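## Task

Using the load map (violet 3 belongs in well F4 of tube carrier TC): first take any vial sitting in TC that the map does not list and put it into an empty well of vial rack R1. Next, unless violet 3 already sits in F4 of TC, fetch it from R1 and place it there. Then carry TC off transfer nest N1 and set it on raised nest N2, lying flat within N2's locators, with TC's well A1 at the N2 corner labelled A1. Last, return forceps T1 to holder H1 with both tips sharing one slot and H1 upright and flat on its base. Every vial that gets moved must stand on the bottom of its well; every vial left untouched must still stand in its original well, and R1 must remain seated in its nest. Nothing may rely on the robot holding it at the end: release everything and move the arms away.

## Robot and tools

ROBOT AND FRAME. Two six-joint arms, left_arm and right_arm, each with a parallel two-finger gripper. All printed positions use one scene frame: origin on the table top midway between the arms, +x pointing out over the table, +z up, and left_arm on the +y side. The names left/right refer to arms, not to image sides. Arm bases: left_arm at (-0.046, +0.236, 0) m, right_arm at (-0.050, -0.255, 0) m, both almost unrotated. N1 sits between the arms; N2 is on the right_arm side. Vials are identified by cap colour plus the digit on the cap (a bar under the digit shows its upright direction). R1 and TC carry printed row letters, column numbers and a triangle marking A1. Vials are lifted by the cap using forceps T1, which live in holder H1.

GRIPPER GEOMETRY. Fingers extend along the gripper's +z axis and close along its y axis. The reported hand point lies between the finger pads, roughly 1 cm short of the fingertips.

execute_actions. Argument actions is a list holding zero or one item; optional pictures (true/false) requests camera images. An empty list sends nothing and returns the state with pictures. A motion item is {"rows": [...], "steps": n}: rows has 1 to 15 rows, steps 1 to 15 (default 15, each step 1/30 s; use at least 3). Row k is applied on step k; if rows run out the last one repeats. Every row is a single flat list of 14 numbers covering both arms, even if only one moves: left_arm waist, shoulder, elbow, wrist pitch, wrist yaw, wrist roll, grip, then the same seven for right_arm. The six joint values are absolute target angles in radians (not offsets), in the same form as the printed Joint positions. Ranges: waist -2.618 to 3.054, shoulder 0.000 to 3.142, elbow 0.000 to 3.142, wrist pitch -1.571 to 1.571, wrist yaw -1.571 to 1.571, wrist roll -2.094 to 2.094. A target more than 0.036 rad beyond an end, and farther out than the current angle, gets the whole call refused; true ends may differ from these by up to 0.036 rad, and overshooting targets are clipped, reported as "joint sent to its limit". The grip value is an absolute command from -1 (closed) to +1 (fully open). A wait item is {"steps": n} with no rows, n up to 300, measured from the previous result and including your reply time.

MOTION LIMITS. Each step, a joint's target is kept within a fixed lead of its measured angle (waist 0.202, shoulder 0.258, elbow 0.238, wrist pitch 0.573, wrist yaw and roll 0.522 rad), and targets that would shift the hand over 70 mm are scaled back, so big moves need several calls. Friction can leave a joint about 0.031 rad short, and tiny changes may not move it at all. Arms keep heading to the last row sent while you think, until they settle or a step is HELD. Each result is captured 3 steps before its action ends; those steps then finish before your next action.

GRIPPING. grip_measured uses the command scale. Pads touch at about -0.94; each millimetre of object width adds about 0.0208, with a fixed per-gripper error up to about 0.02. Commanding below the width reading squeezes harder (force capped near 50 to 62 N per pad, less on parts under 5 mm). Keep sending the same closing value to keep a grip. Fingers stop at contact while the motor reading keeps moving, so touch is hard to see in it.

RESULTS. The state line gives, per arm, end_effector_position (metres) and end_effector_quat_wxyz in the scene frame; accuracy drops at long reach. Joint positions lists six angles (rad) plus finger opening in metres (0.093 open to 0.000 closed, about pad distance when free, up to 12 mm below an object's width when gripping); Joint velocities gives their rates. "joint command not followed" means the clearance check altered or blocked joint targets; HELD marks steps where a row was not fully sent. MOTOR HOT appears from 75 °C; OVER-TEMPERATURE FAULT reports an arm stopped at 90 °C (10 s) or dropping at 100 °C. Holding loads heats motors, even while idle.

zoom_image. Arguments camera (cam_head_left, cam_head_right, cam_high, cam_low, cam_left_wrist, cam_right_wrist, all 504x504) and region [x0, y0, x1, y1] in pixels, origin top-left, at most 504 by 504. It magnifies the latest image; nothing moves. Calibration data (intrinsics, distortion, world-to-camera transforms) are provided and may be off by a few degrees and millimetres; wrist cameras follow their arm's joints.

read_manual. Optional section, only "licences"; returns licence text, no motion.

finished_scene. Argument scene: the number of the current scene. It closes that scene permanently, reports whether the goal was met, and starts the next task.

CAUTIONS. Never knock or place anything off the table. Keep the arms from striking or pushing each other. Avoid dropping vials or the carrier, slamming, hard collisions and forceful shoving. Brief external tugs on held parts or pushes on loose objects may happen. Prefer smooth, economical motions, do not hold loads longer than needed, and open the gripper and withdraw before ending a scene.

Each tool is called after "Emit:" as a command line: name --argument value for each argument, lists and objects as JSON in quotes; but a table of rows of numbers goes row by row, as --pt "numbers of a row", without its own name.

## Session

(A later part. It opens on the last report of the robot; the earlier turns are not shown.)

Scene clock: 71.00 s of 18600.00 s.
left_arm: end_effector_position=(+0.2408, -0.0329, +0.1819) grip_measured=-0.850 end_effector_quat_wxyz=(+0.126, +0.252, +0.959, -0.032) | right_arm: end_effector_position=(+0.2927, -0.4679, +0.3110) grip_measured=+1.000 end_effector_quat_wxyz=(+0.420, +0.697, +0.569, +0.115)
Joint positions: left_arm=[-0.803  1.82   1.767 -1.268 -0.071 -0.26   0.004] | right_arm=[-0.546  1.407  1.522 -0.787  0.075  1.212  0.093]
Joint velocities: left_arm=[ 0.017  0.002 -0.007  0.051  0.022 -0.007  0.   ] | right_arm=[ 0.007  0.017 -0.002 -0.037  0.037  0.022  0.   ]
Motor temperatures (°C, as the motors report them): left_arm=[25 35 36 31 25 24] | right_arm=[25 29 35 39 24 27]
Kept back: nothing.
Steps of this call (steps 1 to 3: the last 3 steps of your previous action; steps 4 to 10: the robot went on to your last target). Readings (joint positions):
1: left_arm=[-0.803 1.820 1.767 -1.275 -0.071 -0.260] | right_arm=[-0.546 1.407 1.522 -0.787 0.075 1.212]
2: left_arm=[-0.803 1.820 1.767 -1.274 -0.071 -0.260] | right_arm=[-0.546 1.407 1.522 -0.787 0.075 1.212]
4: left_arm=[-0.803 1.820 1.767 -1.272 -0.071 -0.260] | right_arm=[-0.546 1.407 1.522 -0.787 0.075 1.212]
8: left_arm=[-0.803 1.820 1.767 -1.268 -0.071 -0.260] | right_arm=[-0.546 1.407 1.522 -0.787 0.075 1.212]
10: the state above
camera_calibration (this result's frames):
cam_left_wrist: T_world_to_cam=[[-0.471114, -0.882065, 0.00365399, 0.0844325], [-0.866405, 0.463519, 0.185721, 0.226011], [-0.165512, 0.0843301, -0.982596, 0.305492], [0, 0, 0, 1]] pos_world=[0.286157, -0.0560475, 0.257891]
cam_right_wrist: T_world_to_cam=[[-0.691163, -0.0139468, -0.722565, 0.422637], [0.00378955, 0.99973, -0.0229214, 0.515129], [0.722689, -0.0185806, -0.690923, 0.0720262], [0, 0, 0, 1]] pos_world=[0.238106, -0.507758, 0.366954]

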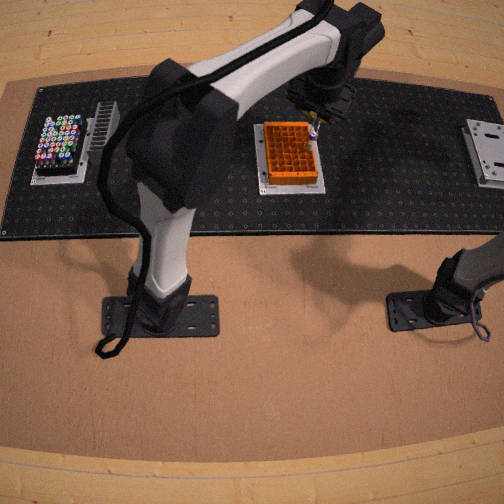

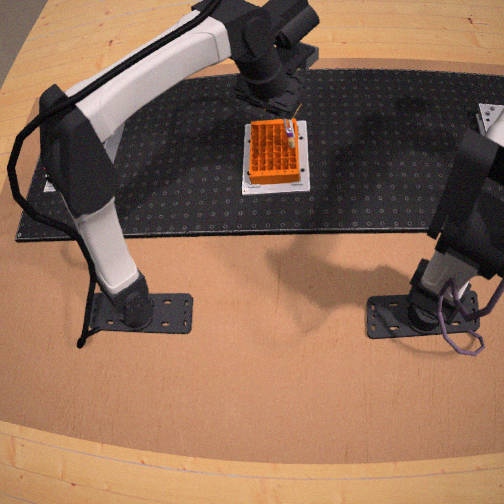

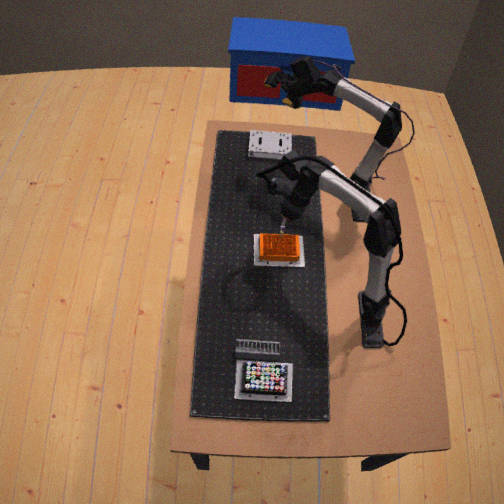

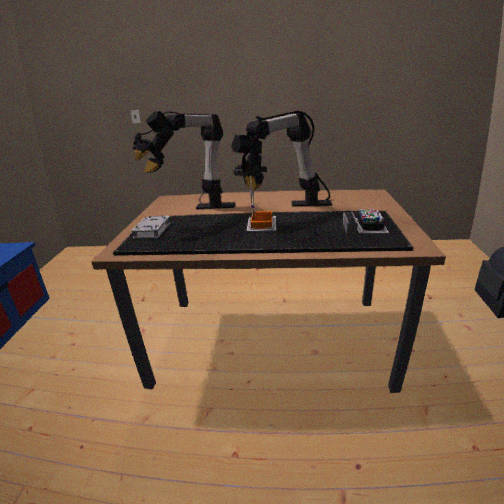

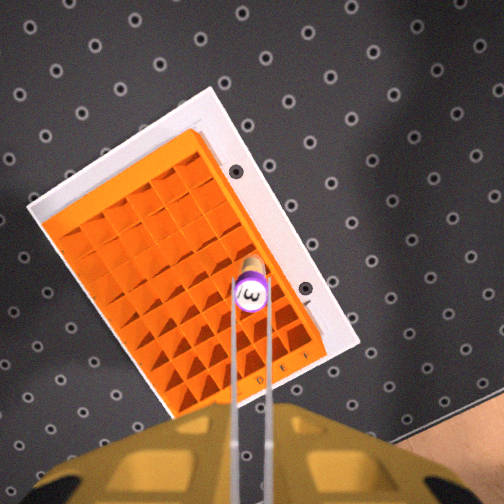

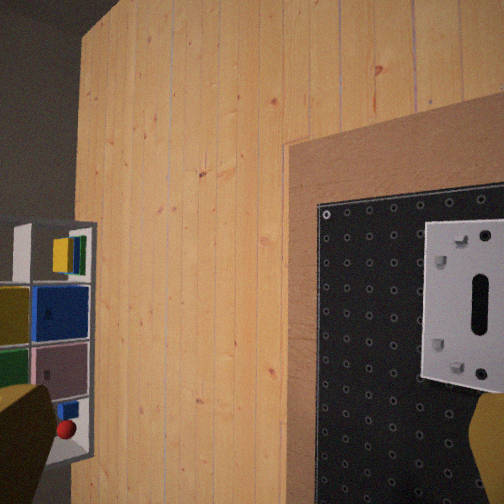

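Emit:
execute_actions --actions '[{"rows":[[-0.8,1.81,1.752,-1.236,-0.075,-0.26,-0.86,-0.546,1.407,1.522,-0.787,0.075,1.212,1],[-0.8,1.81,1.748,-1.232,-0.075,-0.26,-0.86,-0.546,1.407,1.522,-0.787,0.075,1.212,1],[-0.8,1.81,1.744,-1.228,-0.075,-0.26,-0.86,-0.546,1.407,1.522,-0.787,0.075,1.212,1],[-0.8,1.81,1.74,-1.224,-0.075,-0.26,-0.86,-0.546,1.407,1.522,-0.787,0.075,1.212,1],[-0.8,1.81,1.736,-1.22,-0.075,-0.26,-0.86,-0.546,1.407,1.522,-0.787,0.075,1.212,1],[-0.8,1.81,1.732,-1.216,-0.075,-0.26,-0.86,-0.546,1.407,1.522,-0.787,0.075,1.212,1],[-0.8,1.81,1.728,-1.212,-0.075,-0.26,-0.86,-0.546,1.407,1.522,-0.787,0.075,1.212,1],[-0.8,1.81,1.724,-1.208,-0.075,-0.26,-0.86,-0.546,1.407,1.522,-0.787,0.075,1.212,1],[-0.8,1.81,1.72,-1.205,-0.075,-0.26,-0.86,-0.546,1.407,1.522,-0.787,0.075,1.212,1],[-0.8,1.81,1.716,-1.202,-0.075,-0.26,-0.86,-0.546,1.407,1.522,-0.787,0.075,1.212,1],[-0.8,1.81,1.712,-1.199,-0.075,-0.26,-0.86,-0.546,1.407,1.522,-0.787,0.075,1.212,1],[-0.8,1.81,1.708,-1.198,-0.075,-0.26,-0.86,-0.546,1.407,1.522,-0.787,0.075,1.212,1],[-0.8,1.81,1.704,-1.198,-0.075,-0.26,-0.86,-0.546,1.407,1.522,-0.787,0.075,1.212,1]],"steps":15}]'

Emit:
execute_actions --actions '[{"steps":8}]' --pictures true

Emit:
zoom_image --camera "cam_left_wrist" --region '[170, 200, 340, 370]'

Scene clock: 71.73 s of 18600.00 s.
left_arm: end_effector_position=(+0.2451, -0.0366, +0.1768) grip_measured=-0.850 end_effector_quat_wxyz=(+0.135, +0.251, +0.958, -0.036) | right_arm: end_effector_position=(+0.2927, -0.4679, +0.3110) grip_measured=+1.000 end_effector_quat_wxyz=(+0.420, +0.697, +0.569, +0.115)
Joint positions: left_arm=[-0.803  1.82   1.741 -1.222 -0.073 -0.26   0.004] | right_arm=[-0.546  1.407  1.522 -0.787  0.075  1.212  0.093]
Joint velocities: left_arm=[-0.012  0.012 -0.076  0.183 -0.051  0.007 -0.   ] | right_arm=[-0.002  0.007  0.007  0.022 -0.007 -0.081  0.   ]
Motor temperatures (°C, as the motors report them): left_arm=[25 35 36 31 25 24] | right_arm=[25 29 35 39 24 27]
Steps of this call (steps 1 to 10: the robot went on to your last target; steps 11 to 22: the first 12 steps of this action). Readings (joint positions):
11: left_arm=[-0.803 1.820 1.767 -1.266 -0.071 -0.260] | right_arm=[-0.546 1.407 1.522 -0.787 0.075 1.212]
12: left_arm=[-0.803 1.820 1.767 -1.264 -0.071 -0.260] | right_arm=[-0.546 1.407 1.522 -0.787 0.075 1.212]
14: left_arm=[-0.803 1.820 1.763 -1.257 -0.071 -0.260] | right_arm=[-0.546 1.407 1.522 -0.787 0.075 1.212]
18: left_arm=[-0.803 1.820 1.749 -1.243 -0.071 -0.260] | right_arm=[-0.546 1.407 1.522 -0.787 0.075 1.212]
22: the state above

Scene clock: 72.00 s of 18600.00 s.
left_arm: end_effector_position=(+0.2491, -0.0394, +0.1756) grip_measured=-0.850 end_effector_quat_wxyz=(+0.144, +0.250, +0.957, -0.038) | right_arm: end_effector_position=(+0.2927, -0.4679, +0.3110) grip_measured=+1.000 end_effector_quat_wxyz=(+0.420, +0.697, +0.569, +0.115)
Joint positions: left_arm=[-0.803  1.82   1.731 -1.193 -0.078 -0.26   0.004] | right_arm=[-0.546  1.407  1.522 -0.787  0.075  1.212  0.093]
Joint velocities: left_arm=[-0.002 -0.007  0.002  0.037 -0.081  0.037  0.001] | right_arm=[ 0.007  0.012 -0.002 -0.051 -0.066 -0.022  0.   ]
Motor temperatures (°C, as the motors report them): left_arm=[25 35 36 31 25 24] | right_arm=[25 29 35 39 24 27]
Kept back: nothing.
Steps of this call (steps 1 to 3: the last 3 steps of your previous action; steps 4 to 8: the robot went on to your last target). Readings (joint positions):
1: left_arm=[-0.803 1.820 1.739 -1.216 -0.074 -0.260] | right_arm=[-0.546 1.407 1.522 -0.787 0.075 1.212]
2: left_arm=[-0.803 1.820 1.736 -1.210 -0.075 -0.260] | right_arm=[-0.546 1.407 1.522 -0.787 0.075 1.212]
4: left_arm=[-0.803 1.820 1.733 -1.201 -0.077 -0.260] | right_arm=[-0.546 1.407 1.522 -0.787 0.075 1.212]
8: the state above
camera_calibration (this result's frames):
cam_left_wrist: T_world_to_cam=[[-0.469599, -0.882843, 0.00807774, 0.081421], [-0.872674, 0.465538, 0.147357, 0.245779], [-0.133853, 0.0621493, -0.98905, 0.293556], [0, 0, 0, 1]] pos_world=[0.292014, -0.0607821, 0.253467]
cam_right_wrist: T_world_to_cam=[[-0.691163, -0.0139468, -0.722565, 0.422637], [0.00378955, 0.99973, -0.0229214, 0.515129], [0.722689, -0.0185806, -0.690923, 0.0720262], [0, 0, 0, 1]] pos_world=[0.238106, -0.507758, 0.366954]

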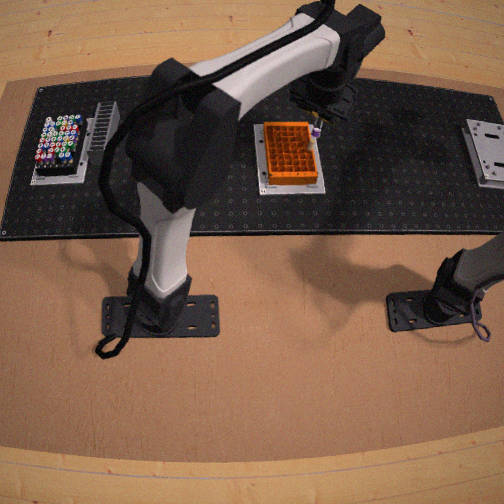

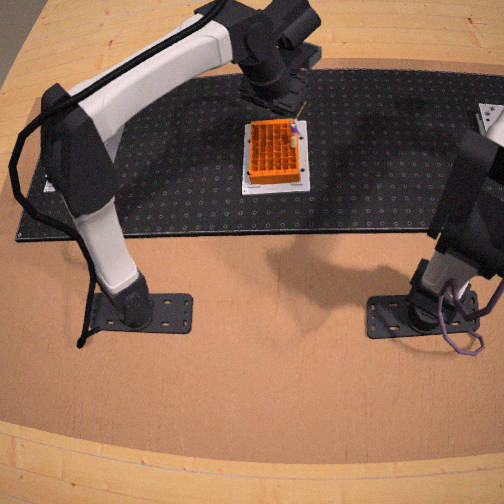

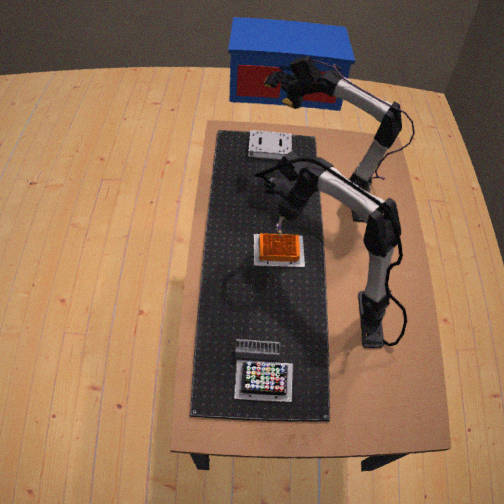

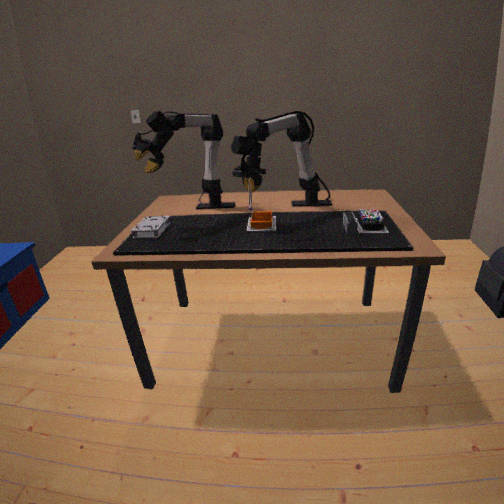

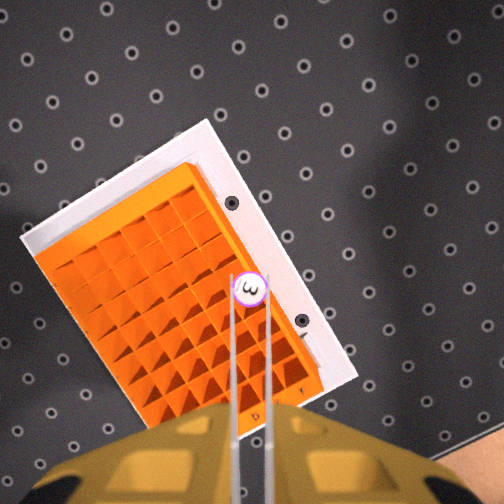

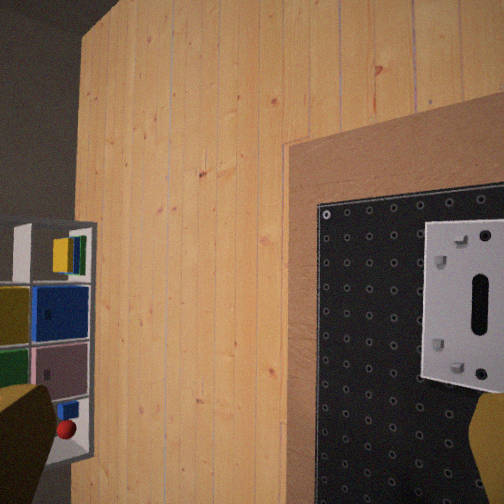

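Region (170, 200, 340, 370) of cam_left_wrist's 504x504 image, scaled by 2.965, with more detail than that image has.

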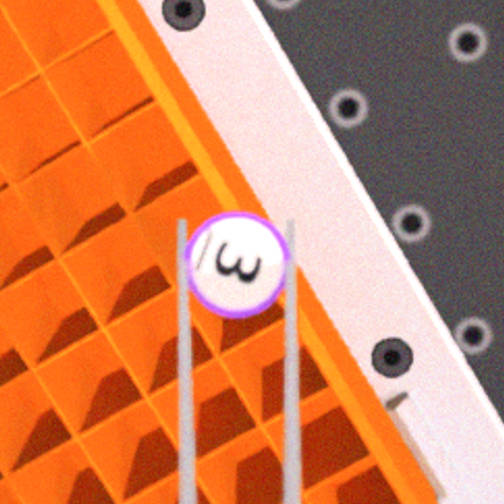

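Emit:
execute_actions --actions '[{"rows":[[-0.8,1.81,1.79,-1.27,-0.075,-0.26,-0.86,-0.546,1.407,1.522,-0.787,0.075,1.212,1]],"steps":15}]' --pictures true

Scene clock: 72.90 s of 18600.00 s.
left_arm: end_effector_position=(+0.2447, -0.0350, +0.1842) grip_measured=-0.850 end_effector_quat_wxyz=(+0.136, +0.250, +0.958, -0.033) | right_arm: end_effector_position=(+0.2927, -0.4679, +0.3110) grip_measured=+1.000 end_effector_quat_wxyz=(+0.420, +0.697, +0.569, +0.115)
Joint positions: left_arm=[-0.803  1.82   1.771 -1.252 -0.079 -0.26   0.004] | right_arm=[-0.546  1.407  1.522 -0.787  0.075  1.212  0.093]
Joint velocities: left_arm=[-0.002  0.017 -0.002 -0.095  0.022  0.007  0.   ] | right_arm=[-0.012  0.002  0.002 -0.051  0.007 -0.037  0.   ]
Motor temperatures (°C, as the motors report them): left_arm=[25 35 36 31 25 24] | right_arm=[25 29 35 39 24 27]
Steps of this call (steps 1 to 15: the robot went on to your last target; steps 16 to 27: the first 12 steps of this action). Readings (joint positions):
16: left_arm=[-0.803 1.820 1.737 -1.198 -0.079 -0.260] | right_arm=[-0.546 1.407 1.522 -0.787 0.075 1.212]
17: left_arm=[-0.803 1.820 1.747 -1.209 -0.079 -0.260] | right_arm=[-0.546 1.407 1.522 -0.787 0.075 1.212]
19: left_arm=[-0.803 1.820 1.765 -1.227 -0.079 -0.260] | right_arm=[-0.546 1.407 1.522 -0.787 0.075 1.212]
23: left_arm=[-0.803 1.820 1.771 -1.243 -0.079 -0.260] | right_arm=[-0.546 1.407 1.522 -0.787 0.075 1.212]
27: the state above
camera_calibration (this result's frames):
cam_left_wrist: T_world_to_cam=[[-0.469438, -0.882963, 0.0022078, 0.0842271], [-0.870648, 0.463304, 0.16529, 0.234836], [-0.146968, 0.075671, -0.986243, 0.304372], [0, 0, 0, 1]] pos_world=[0.288732, -0.0574633, 0.261182]
cam_right_wrist: T_world_to_cam=[[-0.691163, -0.0139468, -0.722565, 0.422637], [0.00378955, 0.99973, -0.0229214, 0.515129], [0.722689, -0.0185806, -0.690923, 0.0720262], [0, 0, 0, 1]] pos_world=[0.238106, -0.507758, 0.366954]

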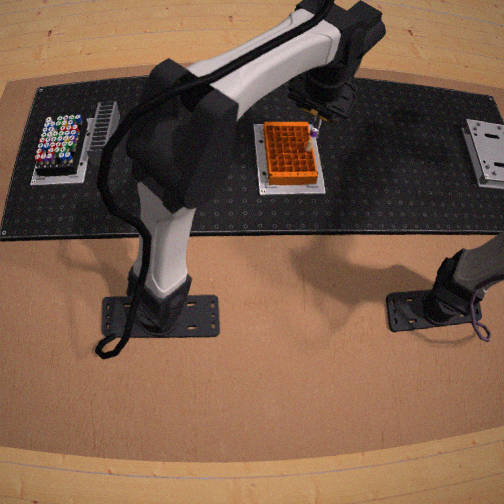

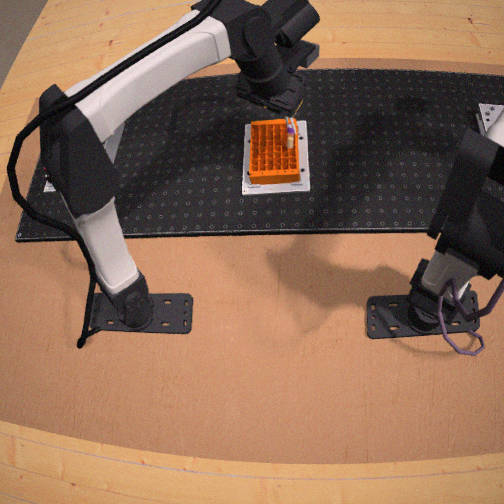

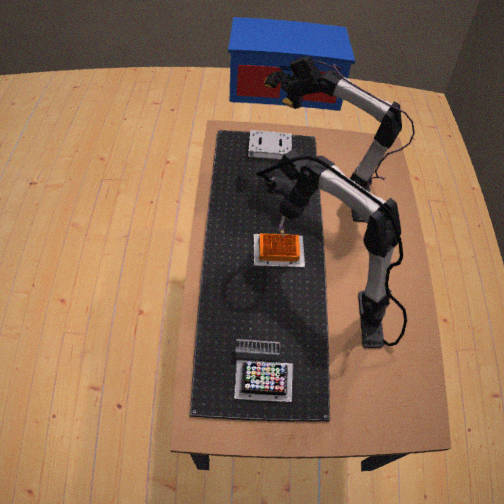

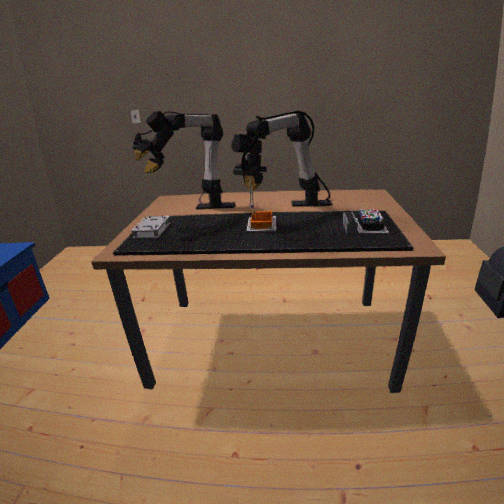

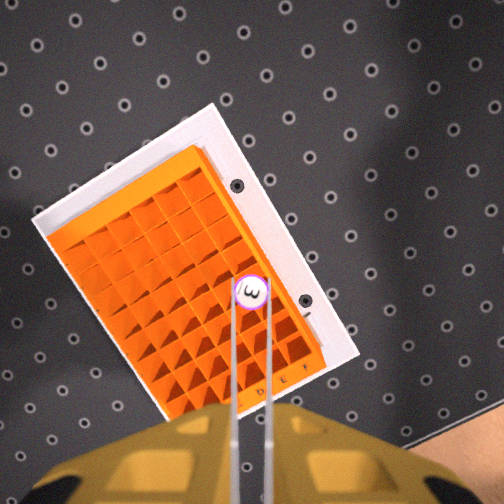

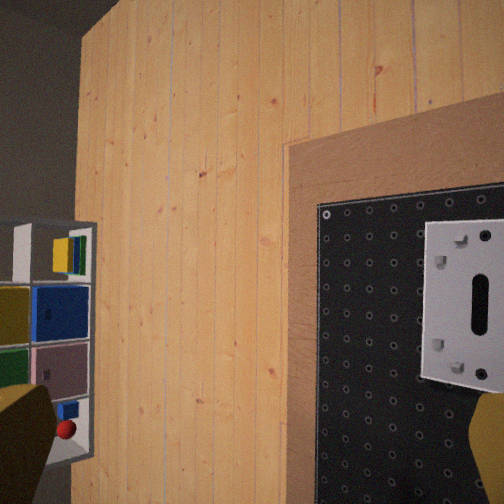

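Emit:
zoom_image --camera "cam_head_right" --region '[230,90,330,190]'

Emit:
zoom_image --camera "cam_left_wrist" --region '[170,200,350,380]'

Region (230, 90, 330, 190) of cam_head_right's 504x504 image, scaled by 5.040, with more detail than that image has.

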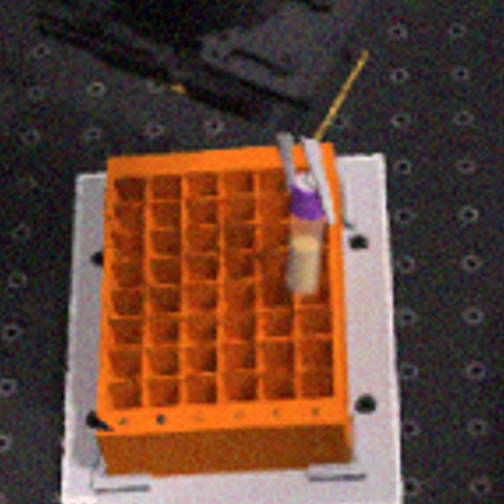

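Region (170, 200, 350, 380) of cam_left_wrist's 504x504 image, scaled by 2.800, with more detail than that image has.

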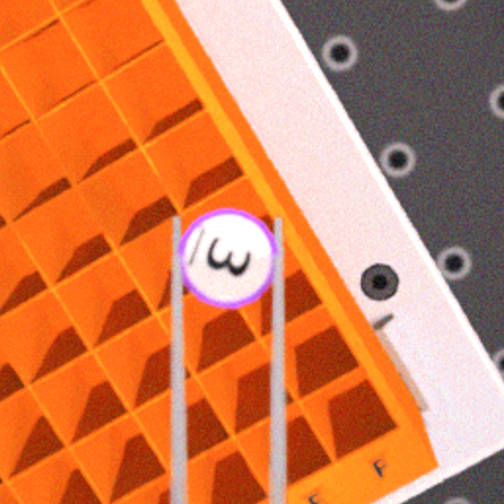

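Emit:
execute_actions --actions '[{"rows":[[-0.8,1.78,1.79,-1.27,-0.075,-0.26,-0.86,-0.546,1.407,1.522,-0.787,0.075,1.212,1],[-0.8,1.75,1.79,-1.27,-0.075,-0.26,-0.86,-0.546,1.407,1.522,-0.787,0.075,1.212,1],[-0.8,1.73,1.78,-1.27,-0.07,-0.25,-0.86,-0.546,1.407,1.522,-0.787,0.075,1.212,1],[-0.8,1.71,1.75,-1.25,-0.07,-0.24,-0.86,-0.546,1.407,1.522,-0.787,0.075,1.212,1],[-0.8,1.69,1.72,-1.225,-0.065,-0.22,-0.86,-0.546,1.407,1.522,-0.787,0.075,1.212,1],[-0.79,1.67,1.69,-1.2,-0.06,-0.2,-0.86,-0.546,1.407,1.522,-0.787,0.075,1.212,1],[-0.79,1.65,1.66,-1.175,-0.055,-0.19,-0.86,-0.546,1.407,1.522,-0.787,0.075,1.212,1],[-0.79,1.63,1.63,-1.15,-0.05,-0.17,-0.86,-0.546,1.407,1.522,-0.787,0.075,1.212,1],[-0.78,1.61,1.60,-1.125,-0.045,-0.16,-0.86,-0.546,1.407,1.522,-0.787,0.075,1.212,1],[-0.78,1.59,1.57,-1.1,-0.04,-0.14,-0.86,-0.546,1.407,1.522,-0.787,0.075,1.212,1],[-0.78,1.57,1.54,-1.075,-0.035,-0.13,-0.86,-0.546,1.407,1.522,-0.787,0.075,1.212,1],[-0.775,1.55,1.51,-1.05,-0.03,-0.11,-0.86,-0.546,1.407,1.522,-0.787,0.075,1.212,1],[-0.775,1.53,1.48,-1.025,-0.025,-0.1,-0.86,-0.546,1.407,1.522,-0.787,0.075,1.212,1],[-0.77,1.51,1.45,-1.0,-0.02,-0.08,-0.86,-0.546,1.407,1.522,-0.787,0.075,1.212,1],[-0.77,1.49,1.42,-0.975,-0.015,-0.07,-0.86,-0.546,1.407,1.522,-0.787,0.075,1.212,1]],"steps":15}]'

Emit:
execute_actions --actions '[{"rows":[[-0.765,1.47,1.39,-0.95,-0.01,-0.05,-0.86,-0.546,1.407,1.522,-0.787,0.075,1.212,1],[-0.765,1.45,1.36,-0.92,0,-0.04,-0.86,-0.546,1.407,1.522,-0.787,0.075,1.212,1],[-0.76,1.43,1.33,-0.89,0,-0.02,-0.86,-0.546,1.407,1.522,-0.787,0.075,1.212,1],[-0.76,1.41,1.30,-0.86,0.01,0,-0.86,-0.546,1.407,1.522,-0.787,0.075,1.212,1],[-0.755,1.40,1.275,-0.83,0.01,0.01,-0.86,-0.546,1.407,1.522,-0.787,0.075,1.212,1],[-0.754,1.40,1.253,-0.81,0.012,0.012,-0.86,-0.546,1.407,1.522,-0.787,0.075,1.212,1]],"steps":15}]'

Emit:
execute_actions --actions '[{"steps":15}]' --pictures true

Scene clock: 74.03 s of 18600.00 s.
left_arm: end_effector_position=(+0.2227, -0.0141, +0.2107) grip_measured=-0.850 end_effector_quat_wxyz=(+0.190, +0.284, +0.937, -0.066) | right_arm: end_effector_position=(+0.2927, -0.4679, +0.3110) grip_measured=+1.000 end_effector_quat_wxyz=(+0.420, +0.697, +0.569, +0.115)
Joint positions: left_arm=[-0.794  1.595  1.58  -1.154 -0.056 -0.174  0.004] | right_arm=[-0.546  1.407  1.522 -0.787  0.075  1.212  0.093]
Joint velocities: left_arm=[ 0.061 -0.559 -0.916  0.637  0.095  0.359  0.   ] | right_arm=[-0.002 -0.007 -0.007 -0.037 -0.022  0.051  0.   ]
Motor temperatures (°C, as the motors report them): left_arm=[25 35 36 31 25 24] | right_arm=[25 29 35 39 24 27]
Steps of this call (steps 1 to 3: the last 3 steps of your previous action; steps 4 to 15: the robot went on to your last target; steps 16 to 22: nothing new was sent; steps 23 to 34: the first 12 steps of this action). Readings (joint positions):
23: left_arm=[-0.803 1.820 1.771 -1.257 -0.079 -0.260] | right_arm=[-0.546 1.407 1.522 -0.787 0.075 1.212]
24: left_arm=[-0.803 1.816 1.771 -1.257 -0.079 -0.260] | right_arm=[-0.546 1.407 1.522 -0.787 0.075 1.212]
26: left_arm=[-0.803 1.796 1.767 -1.257 -0.078 -0.257] | right_arm=[-0.546 1.407 1.522 -0.787 0.075 1.212]
30: left_arm=[-0.803 1.689 1.694 -1.222 -0.071 -0.224] | right_arm=[-0.546 1.407 1.522 -0.787 0.075 1.212]
34: the state above

Scene clock: 74.53 s of 18600.00 s.
left_arm: end_effector_position=(+0.2164, -0.0069, +0.1878) grip_measured=-0.850 end_effector_quat_wxyz=(+0.249, +0.348, +0.898, -0.098) | right_arm: end_effector_position=(+0.2927, -0.4679, +0.3110) grip_measured=+1.000 end_effector_quat_wxyz=(+0.420, +0.697, +0.569, +0.115)
Joint positions: left_arm=[-0.766  1.422  1.264 -0.871 -0.001 -0.007  0.004] | right_arm=[-0.546  1.407  1.522 -0.787  0.075  1.212  0.093]
Joint velocities: left_arm=[ 0.012  0.017 -0.002  0.242  0.022  0.139  0.001] | right_arm=[-0.007 -0.027 -0.007  0.051  0.007 -0.022  0.   ]
Motor temperatures (°C, as the motors report them): left_arm=[25 35 36 31 25 24] | right_arm=[25 29 35 39 24 27]
Steps of this call (steps 1 to 3: the last 3 steps of your previous action; steps 4 to 15: the first 12 steps of this action). Readings (joint positions):
4: left_arm=[-0.783 1.528 1.454 -1.069 -0.038 -0.118] | right_arm=[-0.546 1.407 1.522 -0.787 0.075 1.212]
5: left_arm=[-0.781 1.511 1.422 -1.046 -0.033 -0.104] | right_arm=[-0.546 1.407 1.522 -0.787 0.075 1.212]
7: left_arm=[-0.776 1.474 1.361 -0.997 -0.023 -0.073] | right_arm=[-0.546 1.407 1.522 -0.787 0.075 1.212]
11: left_arm=[-0.767 1.423 1.275 -0.914 -0.008 -0.026] | right_arm=[-0.546 1.407 1.522 -0.787 0.075 1.212]
15: the state above

Scene clock: 75.03 s of 18600.00 s.
left_arm: end_effector_position=(+0.2211, -0.0122, +0.1922) grip_measured=-0.850 end_effector_quat_wxyz=(+0.265, +0.353, +0.891, -0.104) | right_arm: end_effector_position=(+0.2927, -0.4679, +0.3110) grip_measured=+1.000 end_effector_quat_wxyz=(+0.420, +0.697, +0.569, +0.115)
Joint positions: left_arm=[-0.766  1.422  1.264 -0.836  0.003  0.007  0.004] | right_arm=[-0.546  1.407  1.522 -0.787  0.075  1.212  0.093]
Joint velocities: left_arm=[ 0.002 -0.027 -0.002  0.051 -0.066  0.022  0.001] | right_arm=[-0.002 -0.007  0.007  0.037 -0.022 -0.022  0.   ]
Motor temperatures (°C, as the motors report them): left_arm=[25 35 36 31 25 24] | right_arm=[25 29 35 39 24 27]
Kept back: nothing.
Steps of this call (steps 1 to 3: the last 3 steps of your previous action; steps 4 to 15: the robot went on to your last target). Readings (joint positions):
1: left_arm=[-0.766 1.422 1.264 -0.863 -0.000 -0.004] | right_arm=[-0.546 1.407 1.522 -0.787 0.075 1.212]
2: left_arm=[-0.766 1.422 1.264 -0.856 0.000 -0.002] | right_arm=[-0.546 1.407 1.522 -0.787 0.075 1.212]
4: left_arm=[-0.766 1.422 1.264 -0.848 0.001 0.001] | right_arm=[-0.546 1.407 1.522 -0.787 0.075 1.212]
8: left_arm=[-0.766 1.422 1.264 -0.840 0.002 0.005] | right_arm=[-0.546 1.407 1.522 -0.787 0.075 1.212]
15: the state above
camera_calibration (this result's frames):
cam_left_wrist: T_world_to_cam=[[-0.669987, -0.74228, 0.0117465, 0.137435], [-0.737085, 0.663247, -0.129648, 0.231939], [0.0884439, -0.0955203, -0.991491, 0.253956], [0, 0, 0, 1]] pos_world=[0.240578, -0.0275598, 0.280251]
cam_right_wrist: T_world_to_cam=[[-0.691163, -0.0139468, -0.722565, 0.422637], [0.00378955, 0.99973, -0.0229214, 0.515129], [0.722689, -0.0185806, -0.690923, 0.0720262], [0, 0, 0, 1]] pos_world=[0.238106, -0.507758, 0.366954]

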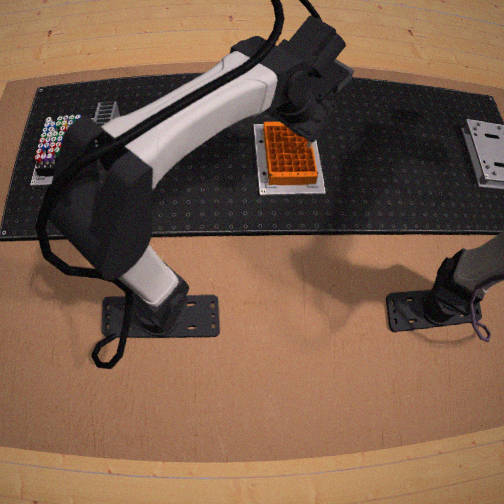

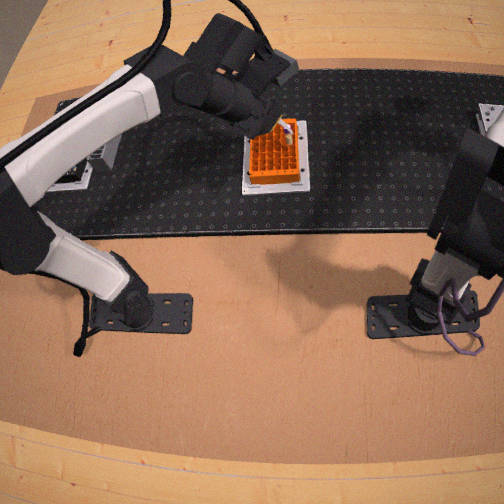

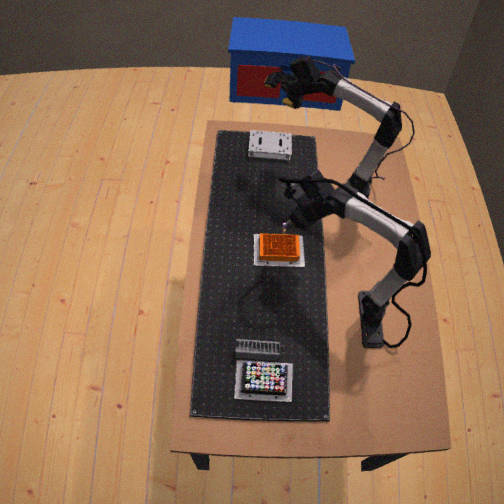

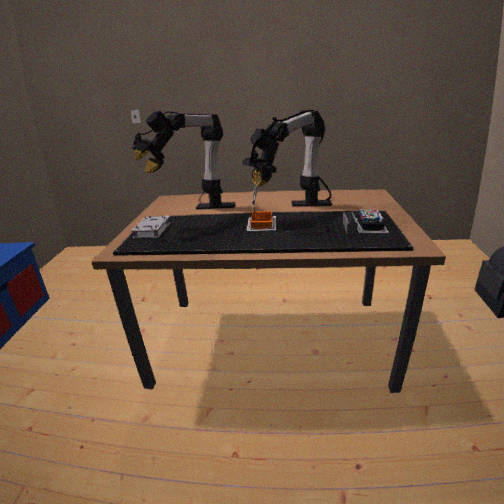

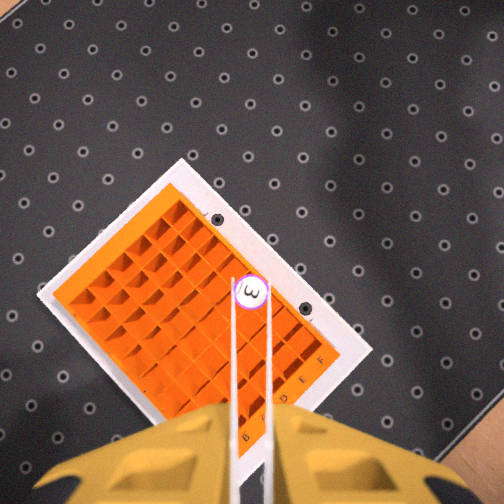

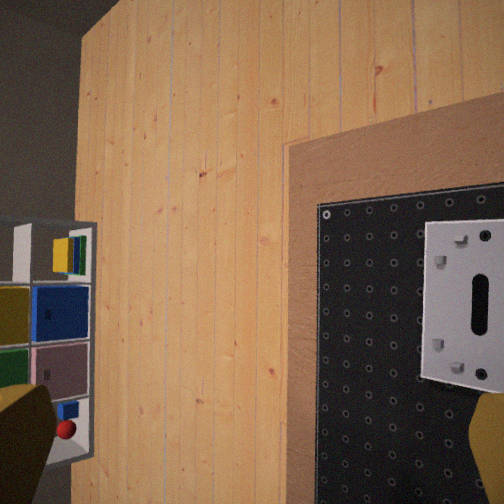

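Lower via q2.

Emit:
execute_actions --actions '[{"rows":[[-0.754,1.472,1.253,-0.81,0.012,0.012,-0.86,-0.546,1.407,1.522,-0.787,0.075,1.212,1]],"steps":15}]' --pictures true

Emit:
zoom_image --camera "cam_left_wrist" --region '[150,180,350,380]'

Emit:
zoom_image --camera "cam_head_right" --region '[240,100,320,180]'

Scene clock: 75.53 s of 18600.00 s.
left_arm: end_effector_position=(+0.2237, -0.0147, +0.1791) grip_measured=-0.850 end_effector_quat_wxyz=(+0.249, +0.355, +0.896, -0.098) | right_arm: end_effector_position=(+0.2927, -0.4679, +0.3110) grip_measured=+1.000 end_effector_quat_wxyz=(+0.420, +0.697, +0.569, +0.115)
Joint positions: left_arm=[-0.766  1.461  1.264 -0.832  0.003  0.007  0.004] | right_arm=[-0.546  1.407  1.522 -0.787  0.075  1.212  0.093]
Joint velocities: left_arm=[ 0.007 -0.007  0.002  0.037  0.007 -0.081  0.   ] | right_arm=[-0.007 -0.002  0.002 -0.125 -0.007 -0.007  0.   ]
Motor temperatures (°C, as the motors report them): left_arm=[25 35 36 31 25 24] | right_arm=[25 29 35 39 24 27]
Steps of this call (steps 1 to 3: the robot went on to your last target; steps 4 to 15: the first 12 steps of this action). Readings (joint positions):
4: left_arm=[-0.766 1.425 1.264 -0.836 0.003 0.007] | right_arm=[-0.546 1.407 1.522 -0.787 0.075 1.212]
5: left_arm=[-0.766 1.430 1.264 -0.833 0.003 0.007] | right_arm=[-0.546 1.407 1.522 -0.787 0.075 1.212]
7: left_arm=[-0.766 1.446 1.264 -0.833 0.003 0.007] | right_arm=[-0.546 1.407 1.522 -0.787 0.075 1.212]
11: left_arm=[-0.766 1.461 1.264 -0.833 0.003 0.007] | right_arm=[-0.546 1.407 1.522 -0.787 0.075 1.212]
15: the state above
camera_calibration (this result's frames):
cam_left_wrist: T_world_to_cam=[[-0.669931, -0.74234, 0.011124, 0.137644], [-0.739774, 0.6662, -0.0944024, 0.228159], [0.0626679, -0.0714723, -0.995472, 0.247313], [0, 0, 0, 1]] pos_world=[0.2455, -0.032145, 0.266201]
cam_right_wrist: T_world_to_cam=[[-0.691163, -0.0139468, -0.722565, 0.422637], [0.00378955, 0.99973, -0.0229214, 0.515129], [0.722689, -0.0185806, -0.690923, 0.0720262], [0, 0, 0, 1]] pos_world=[0.238106, -0.507758, 0.366954]

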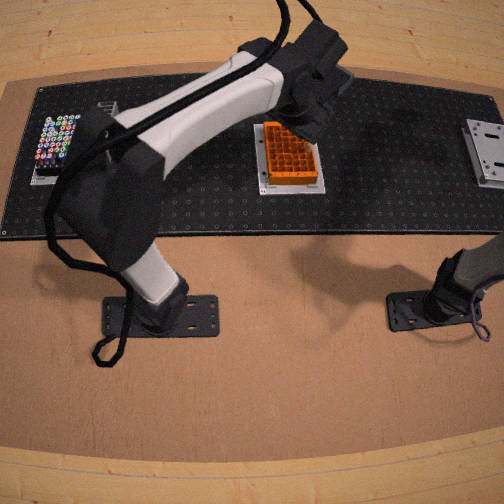

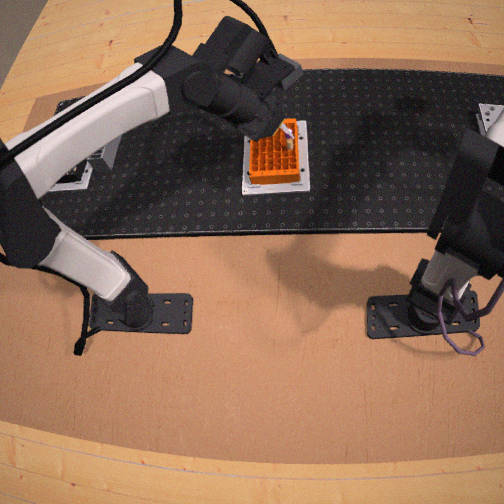

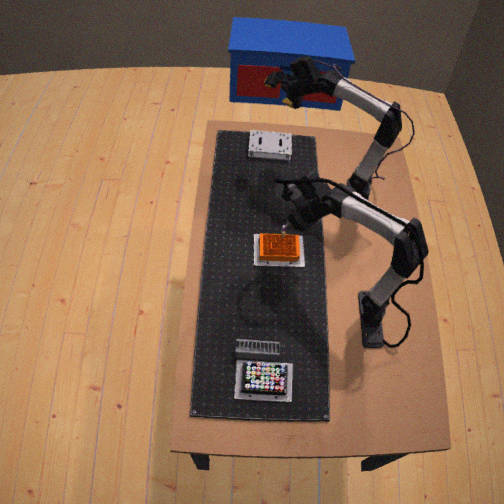

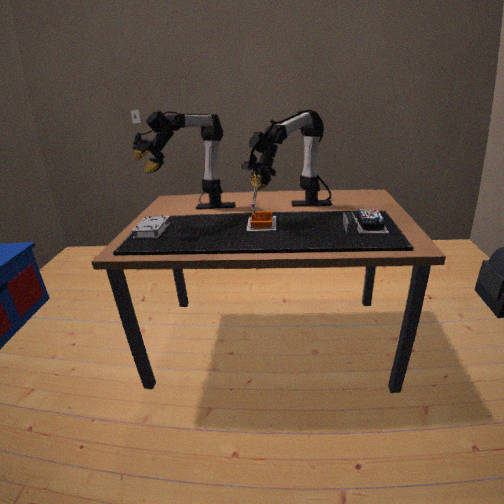

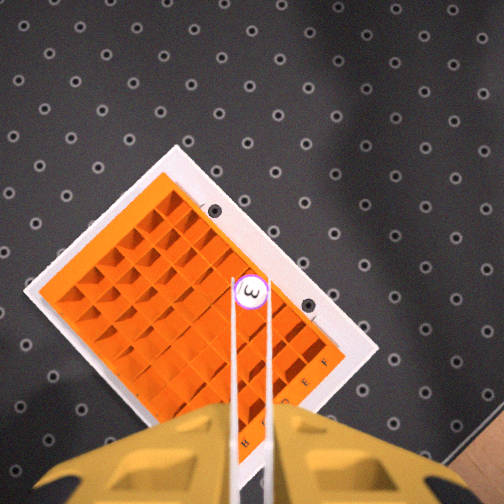

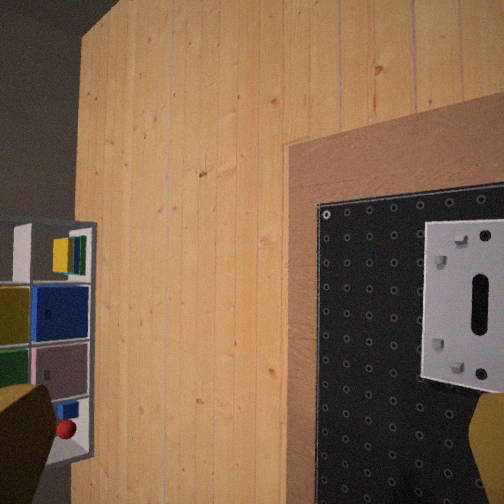

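Region (150, 180, 350, 380) of cam_left_wrist's 504x504 image, scaled by 2.520, with more detail than that image has.

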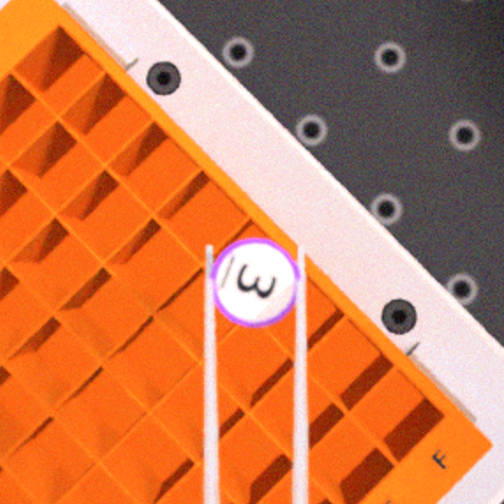

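Region (240, 100, 320, 180) of cam_head_right's 504x504 image, scaled by 6.300, with more detail than that image has.

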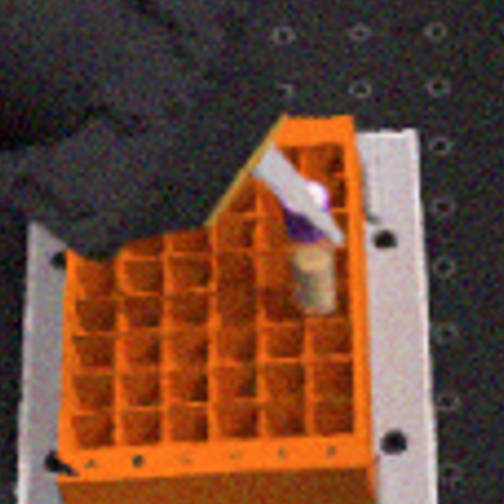

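Emit:
execute_actions --actions '[{"rows":[[-0.75,1.485,1.253,-0.792,0.012,0.012,-0.86,-0.546,1.407,1.522,-0.787,0.075,1.212,1]],"steps":15}]' --pictures true

Emit:
zoom_image --camera "cam_left_wrist" --region '[150,180,350,380]'

Scene clock: 76.10 s of 18600.00 s.
left_arm: end_effector_position=(+0.2259, -0.0167, +0.1809) grip_measured=-0.850 end_effector_quat_wxyz=(+0.255, +0.354, +0.894, -0.100) | right_arm: end_effector_position=(+0.2927, -0.4679, +0.3110) grip_measured=+1.000 end_effector_quat_wxyz=(+0.420, +0.697, +0.569, +0.115)
Joint positions: left_arm=[-0.766  1.461  1.264 -0.818  0.003  0.007  0.004] | right_arm=[-0.546  1.407  1.522 -0.787  0.075  1.212  0.093]
Joint velocities: left_arm=[-0.007  0.017  0.007  0.007 -0.022  0.066  0.   ] | right_arm=[ 0.012 -0.002 -0.002  0.007 -0.037  0.037  0.   ]
Motor temperatures (°C, as the motors report them): left_arm=[25 35 36 31 25 24] | right_arm=[25 29 35 39 24 27]
Steps of this call (steps 1 to 3: the last 3 steps of your previous action; steps 4 to 5: the robot went on to your last target; steps 6 to 17: the first 12 steps of this action). Readings (joint positions):
6: left_arm=[-0.766 1.461 1.264 -0.831 0.003 0.007] | right_arm=[-0.546 1.407 1.522 -0.787 0.075 1.212]
7: left_arm=[-0.766 1.461 1.264 -0.829 0.003 0.007] | right_arm=[-0.546 1.407 1.522 -0.787 0.075 1.212]
9: left_arm=[-0.766 1.461 1.264 -0.824 0.003 0.007] | right_arm=[-0.546 1.407 1.522 -0.787 0.075 1.212]
13: left_arm=[-0.766 1.461 1.264 -0.820 0.003 0.007] | right_arm=[-0.546 1.407 1.522 -0.787 0.075 1.212]
17: the state above
camera_calibration (this result's frames):
cam_left_wrist: T_world_to_cam=[[-0.670047, -0.742233, 0.0112906, 0.137588], [-0.738723, 0.665229, -0.108443, 0.23352], [0.072979, -0.0810025, -0.994039, 0.246066], [0, 0, 0, 1]] pos_world=[0.246739, -0.0332902, 0.268369]
cam_right_wrist: T_world_to_cam=[[-0.691163, -0.0139468, -0.722565, 0.422637], [0.00378955, 0.99973, -0.0229214, 0.515129], [0.722689, -0.0185806, -0.690923, 0.0720262], [0, 0, 0, 1]] pos_world=[0.238106, -0.507758, 0.366954]

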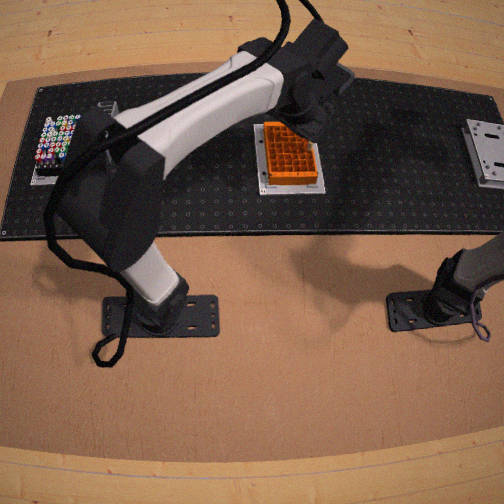

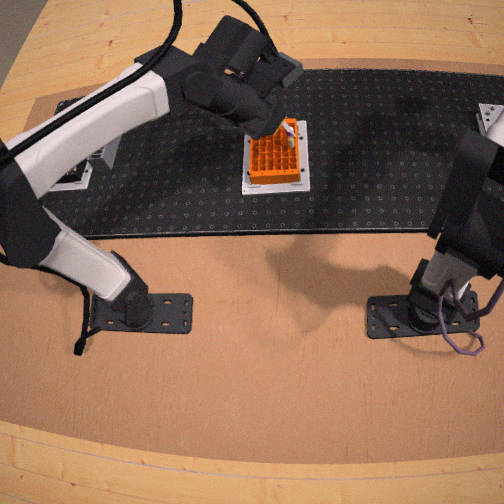

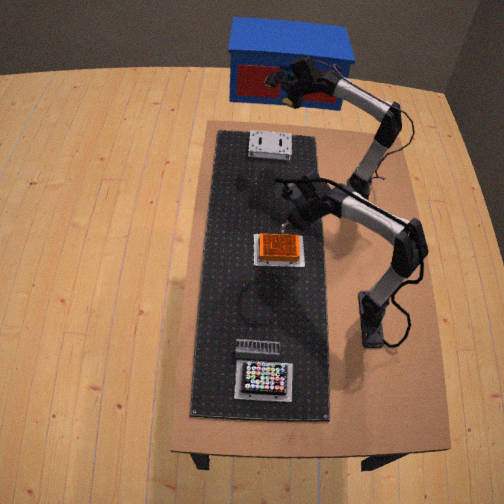

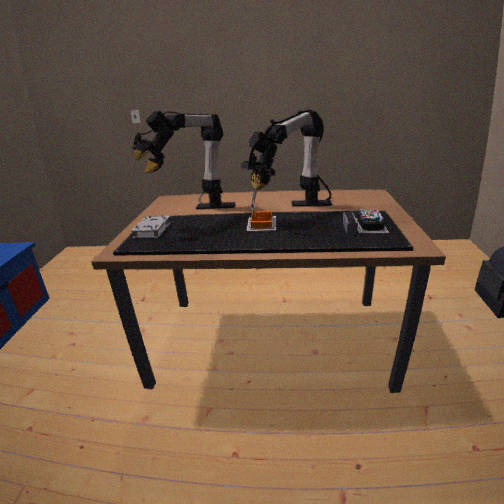

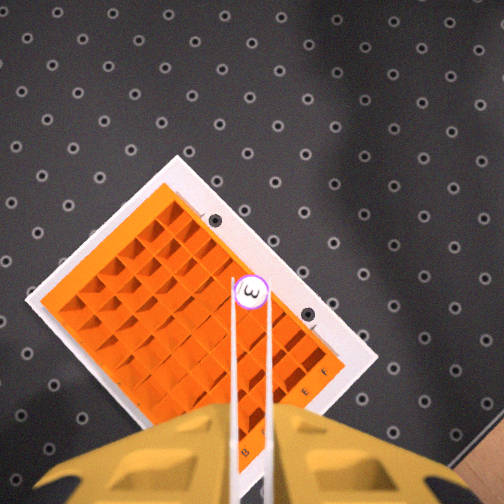

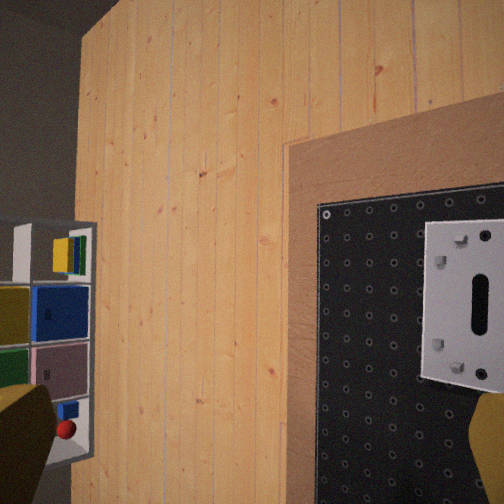

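Region (150, 180, 350, 380) of cam_left_wrist's 504x504 image, scaled by 2.520, with more detail than that image has.

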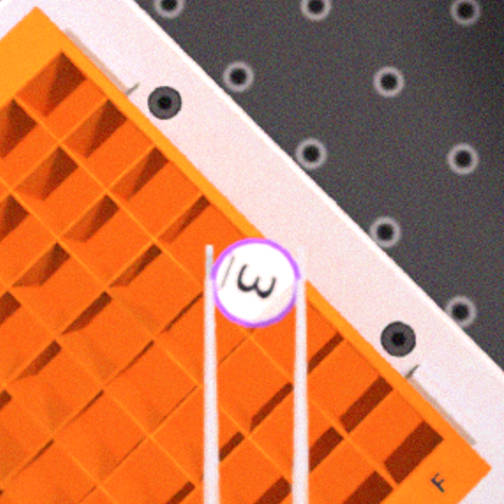

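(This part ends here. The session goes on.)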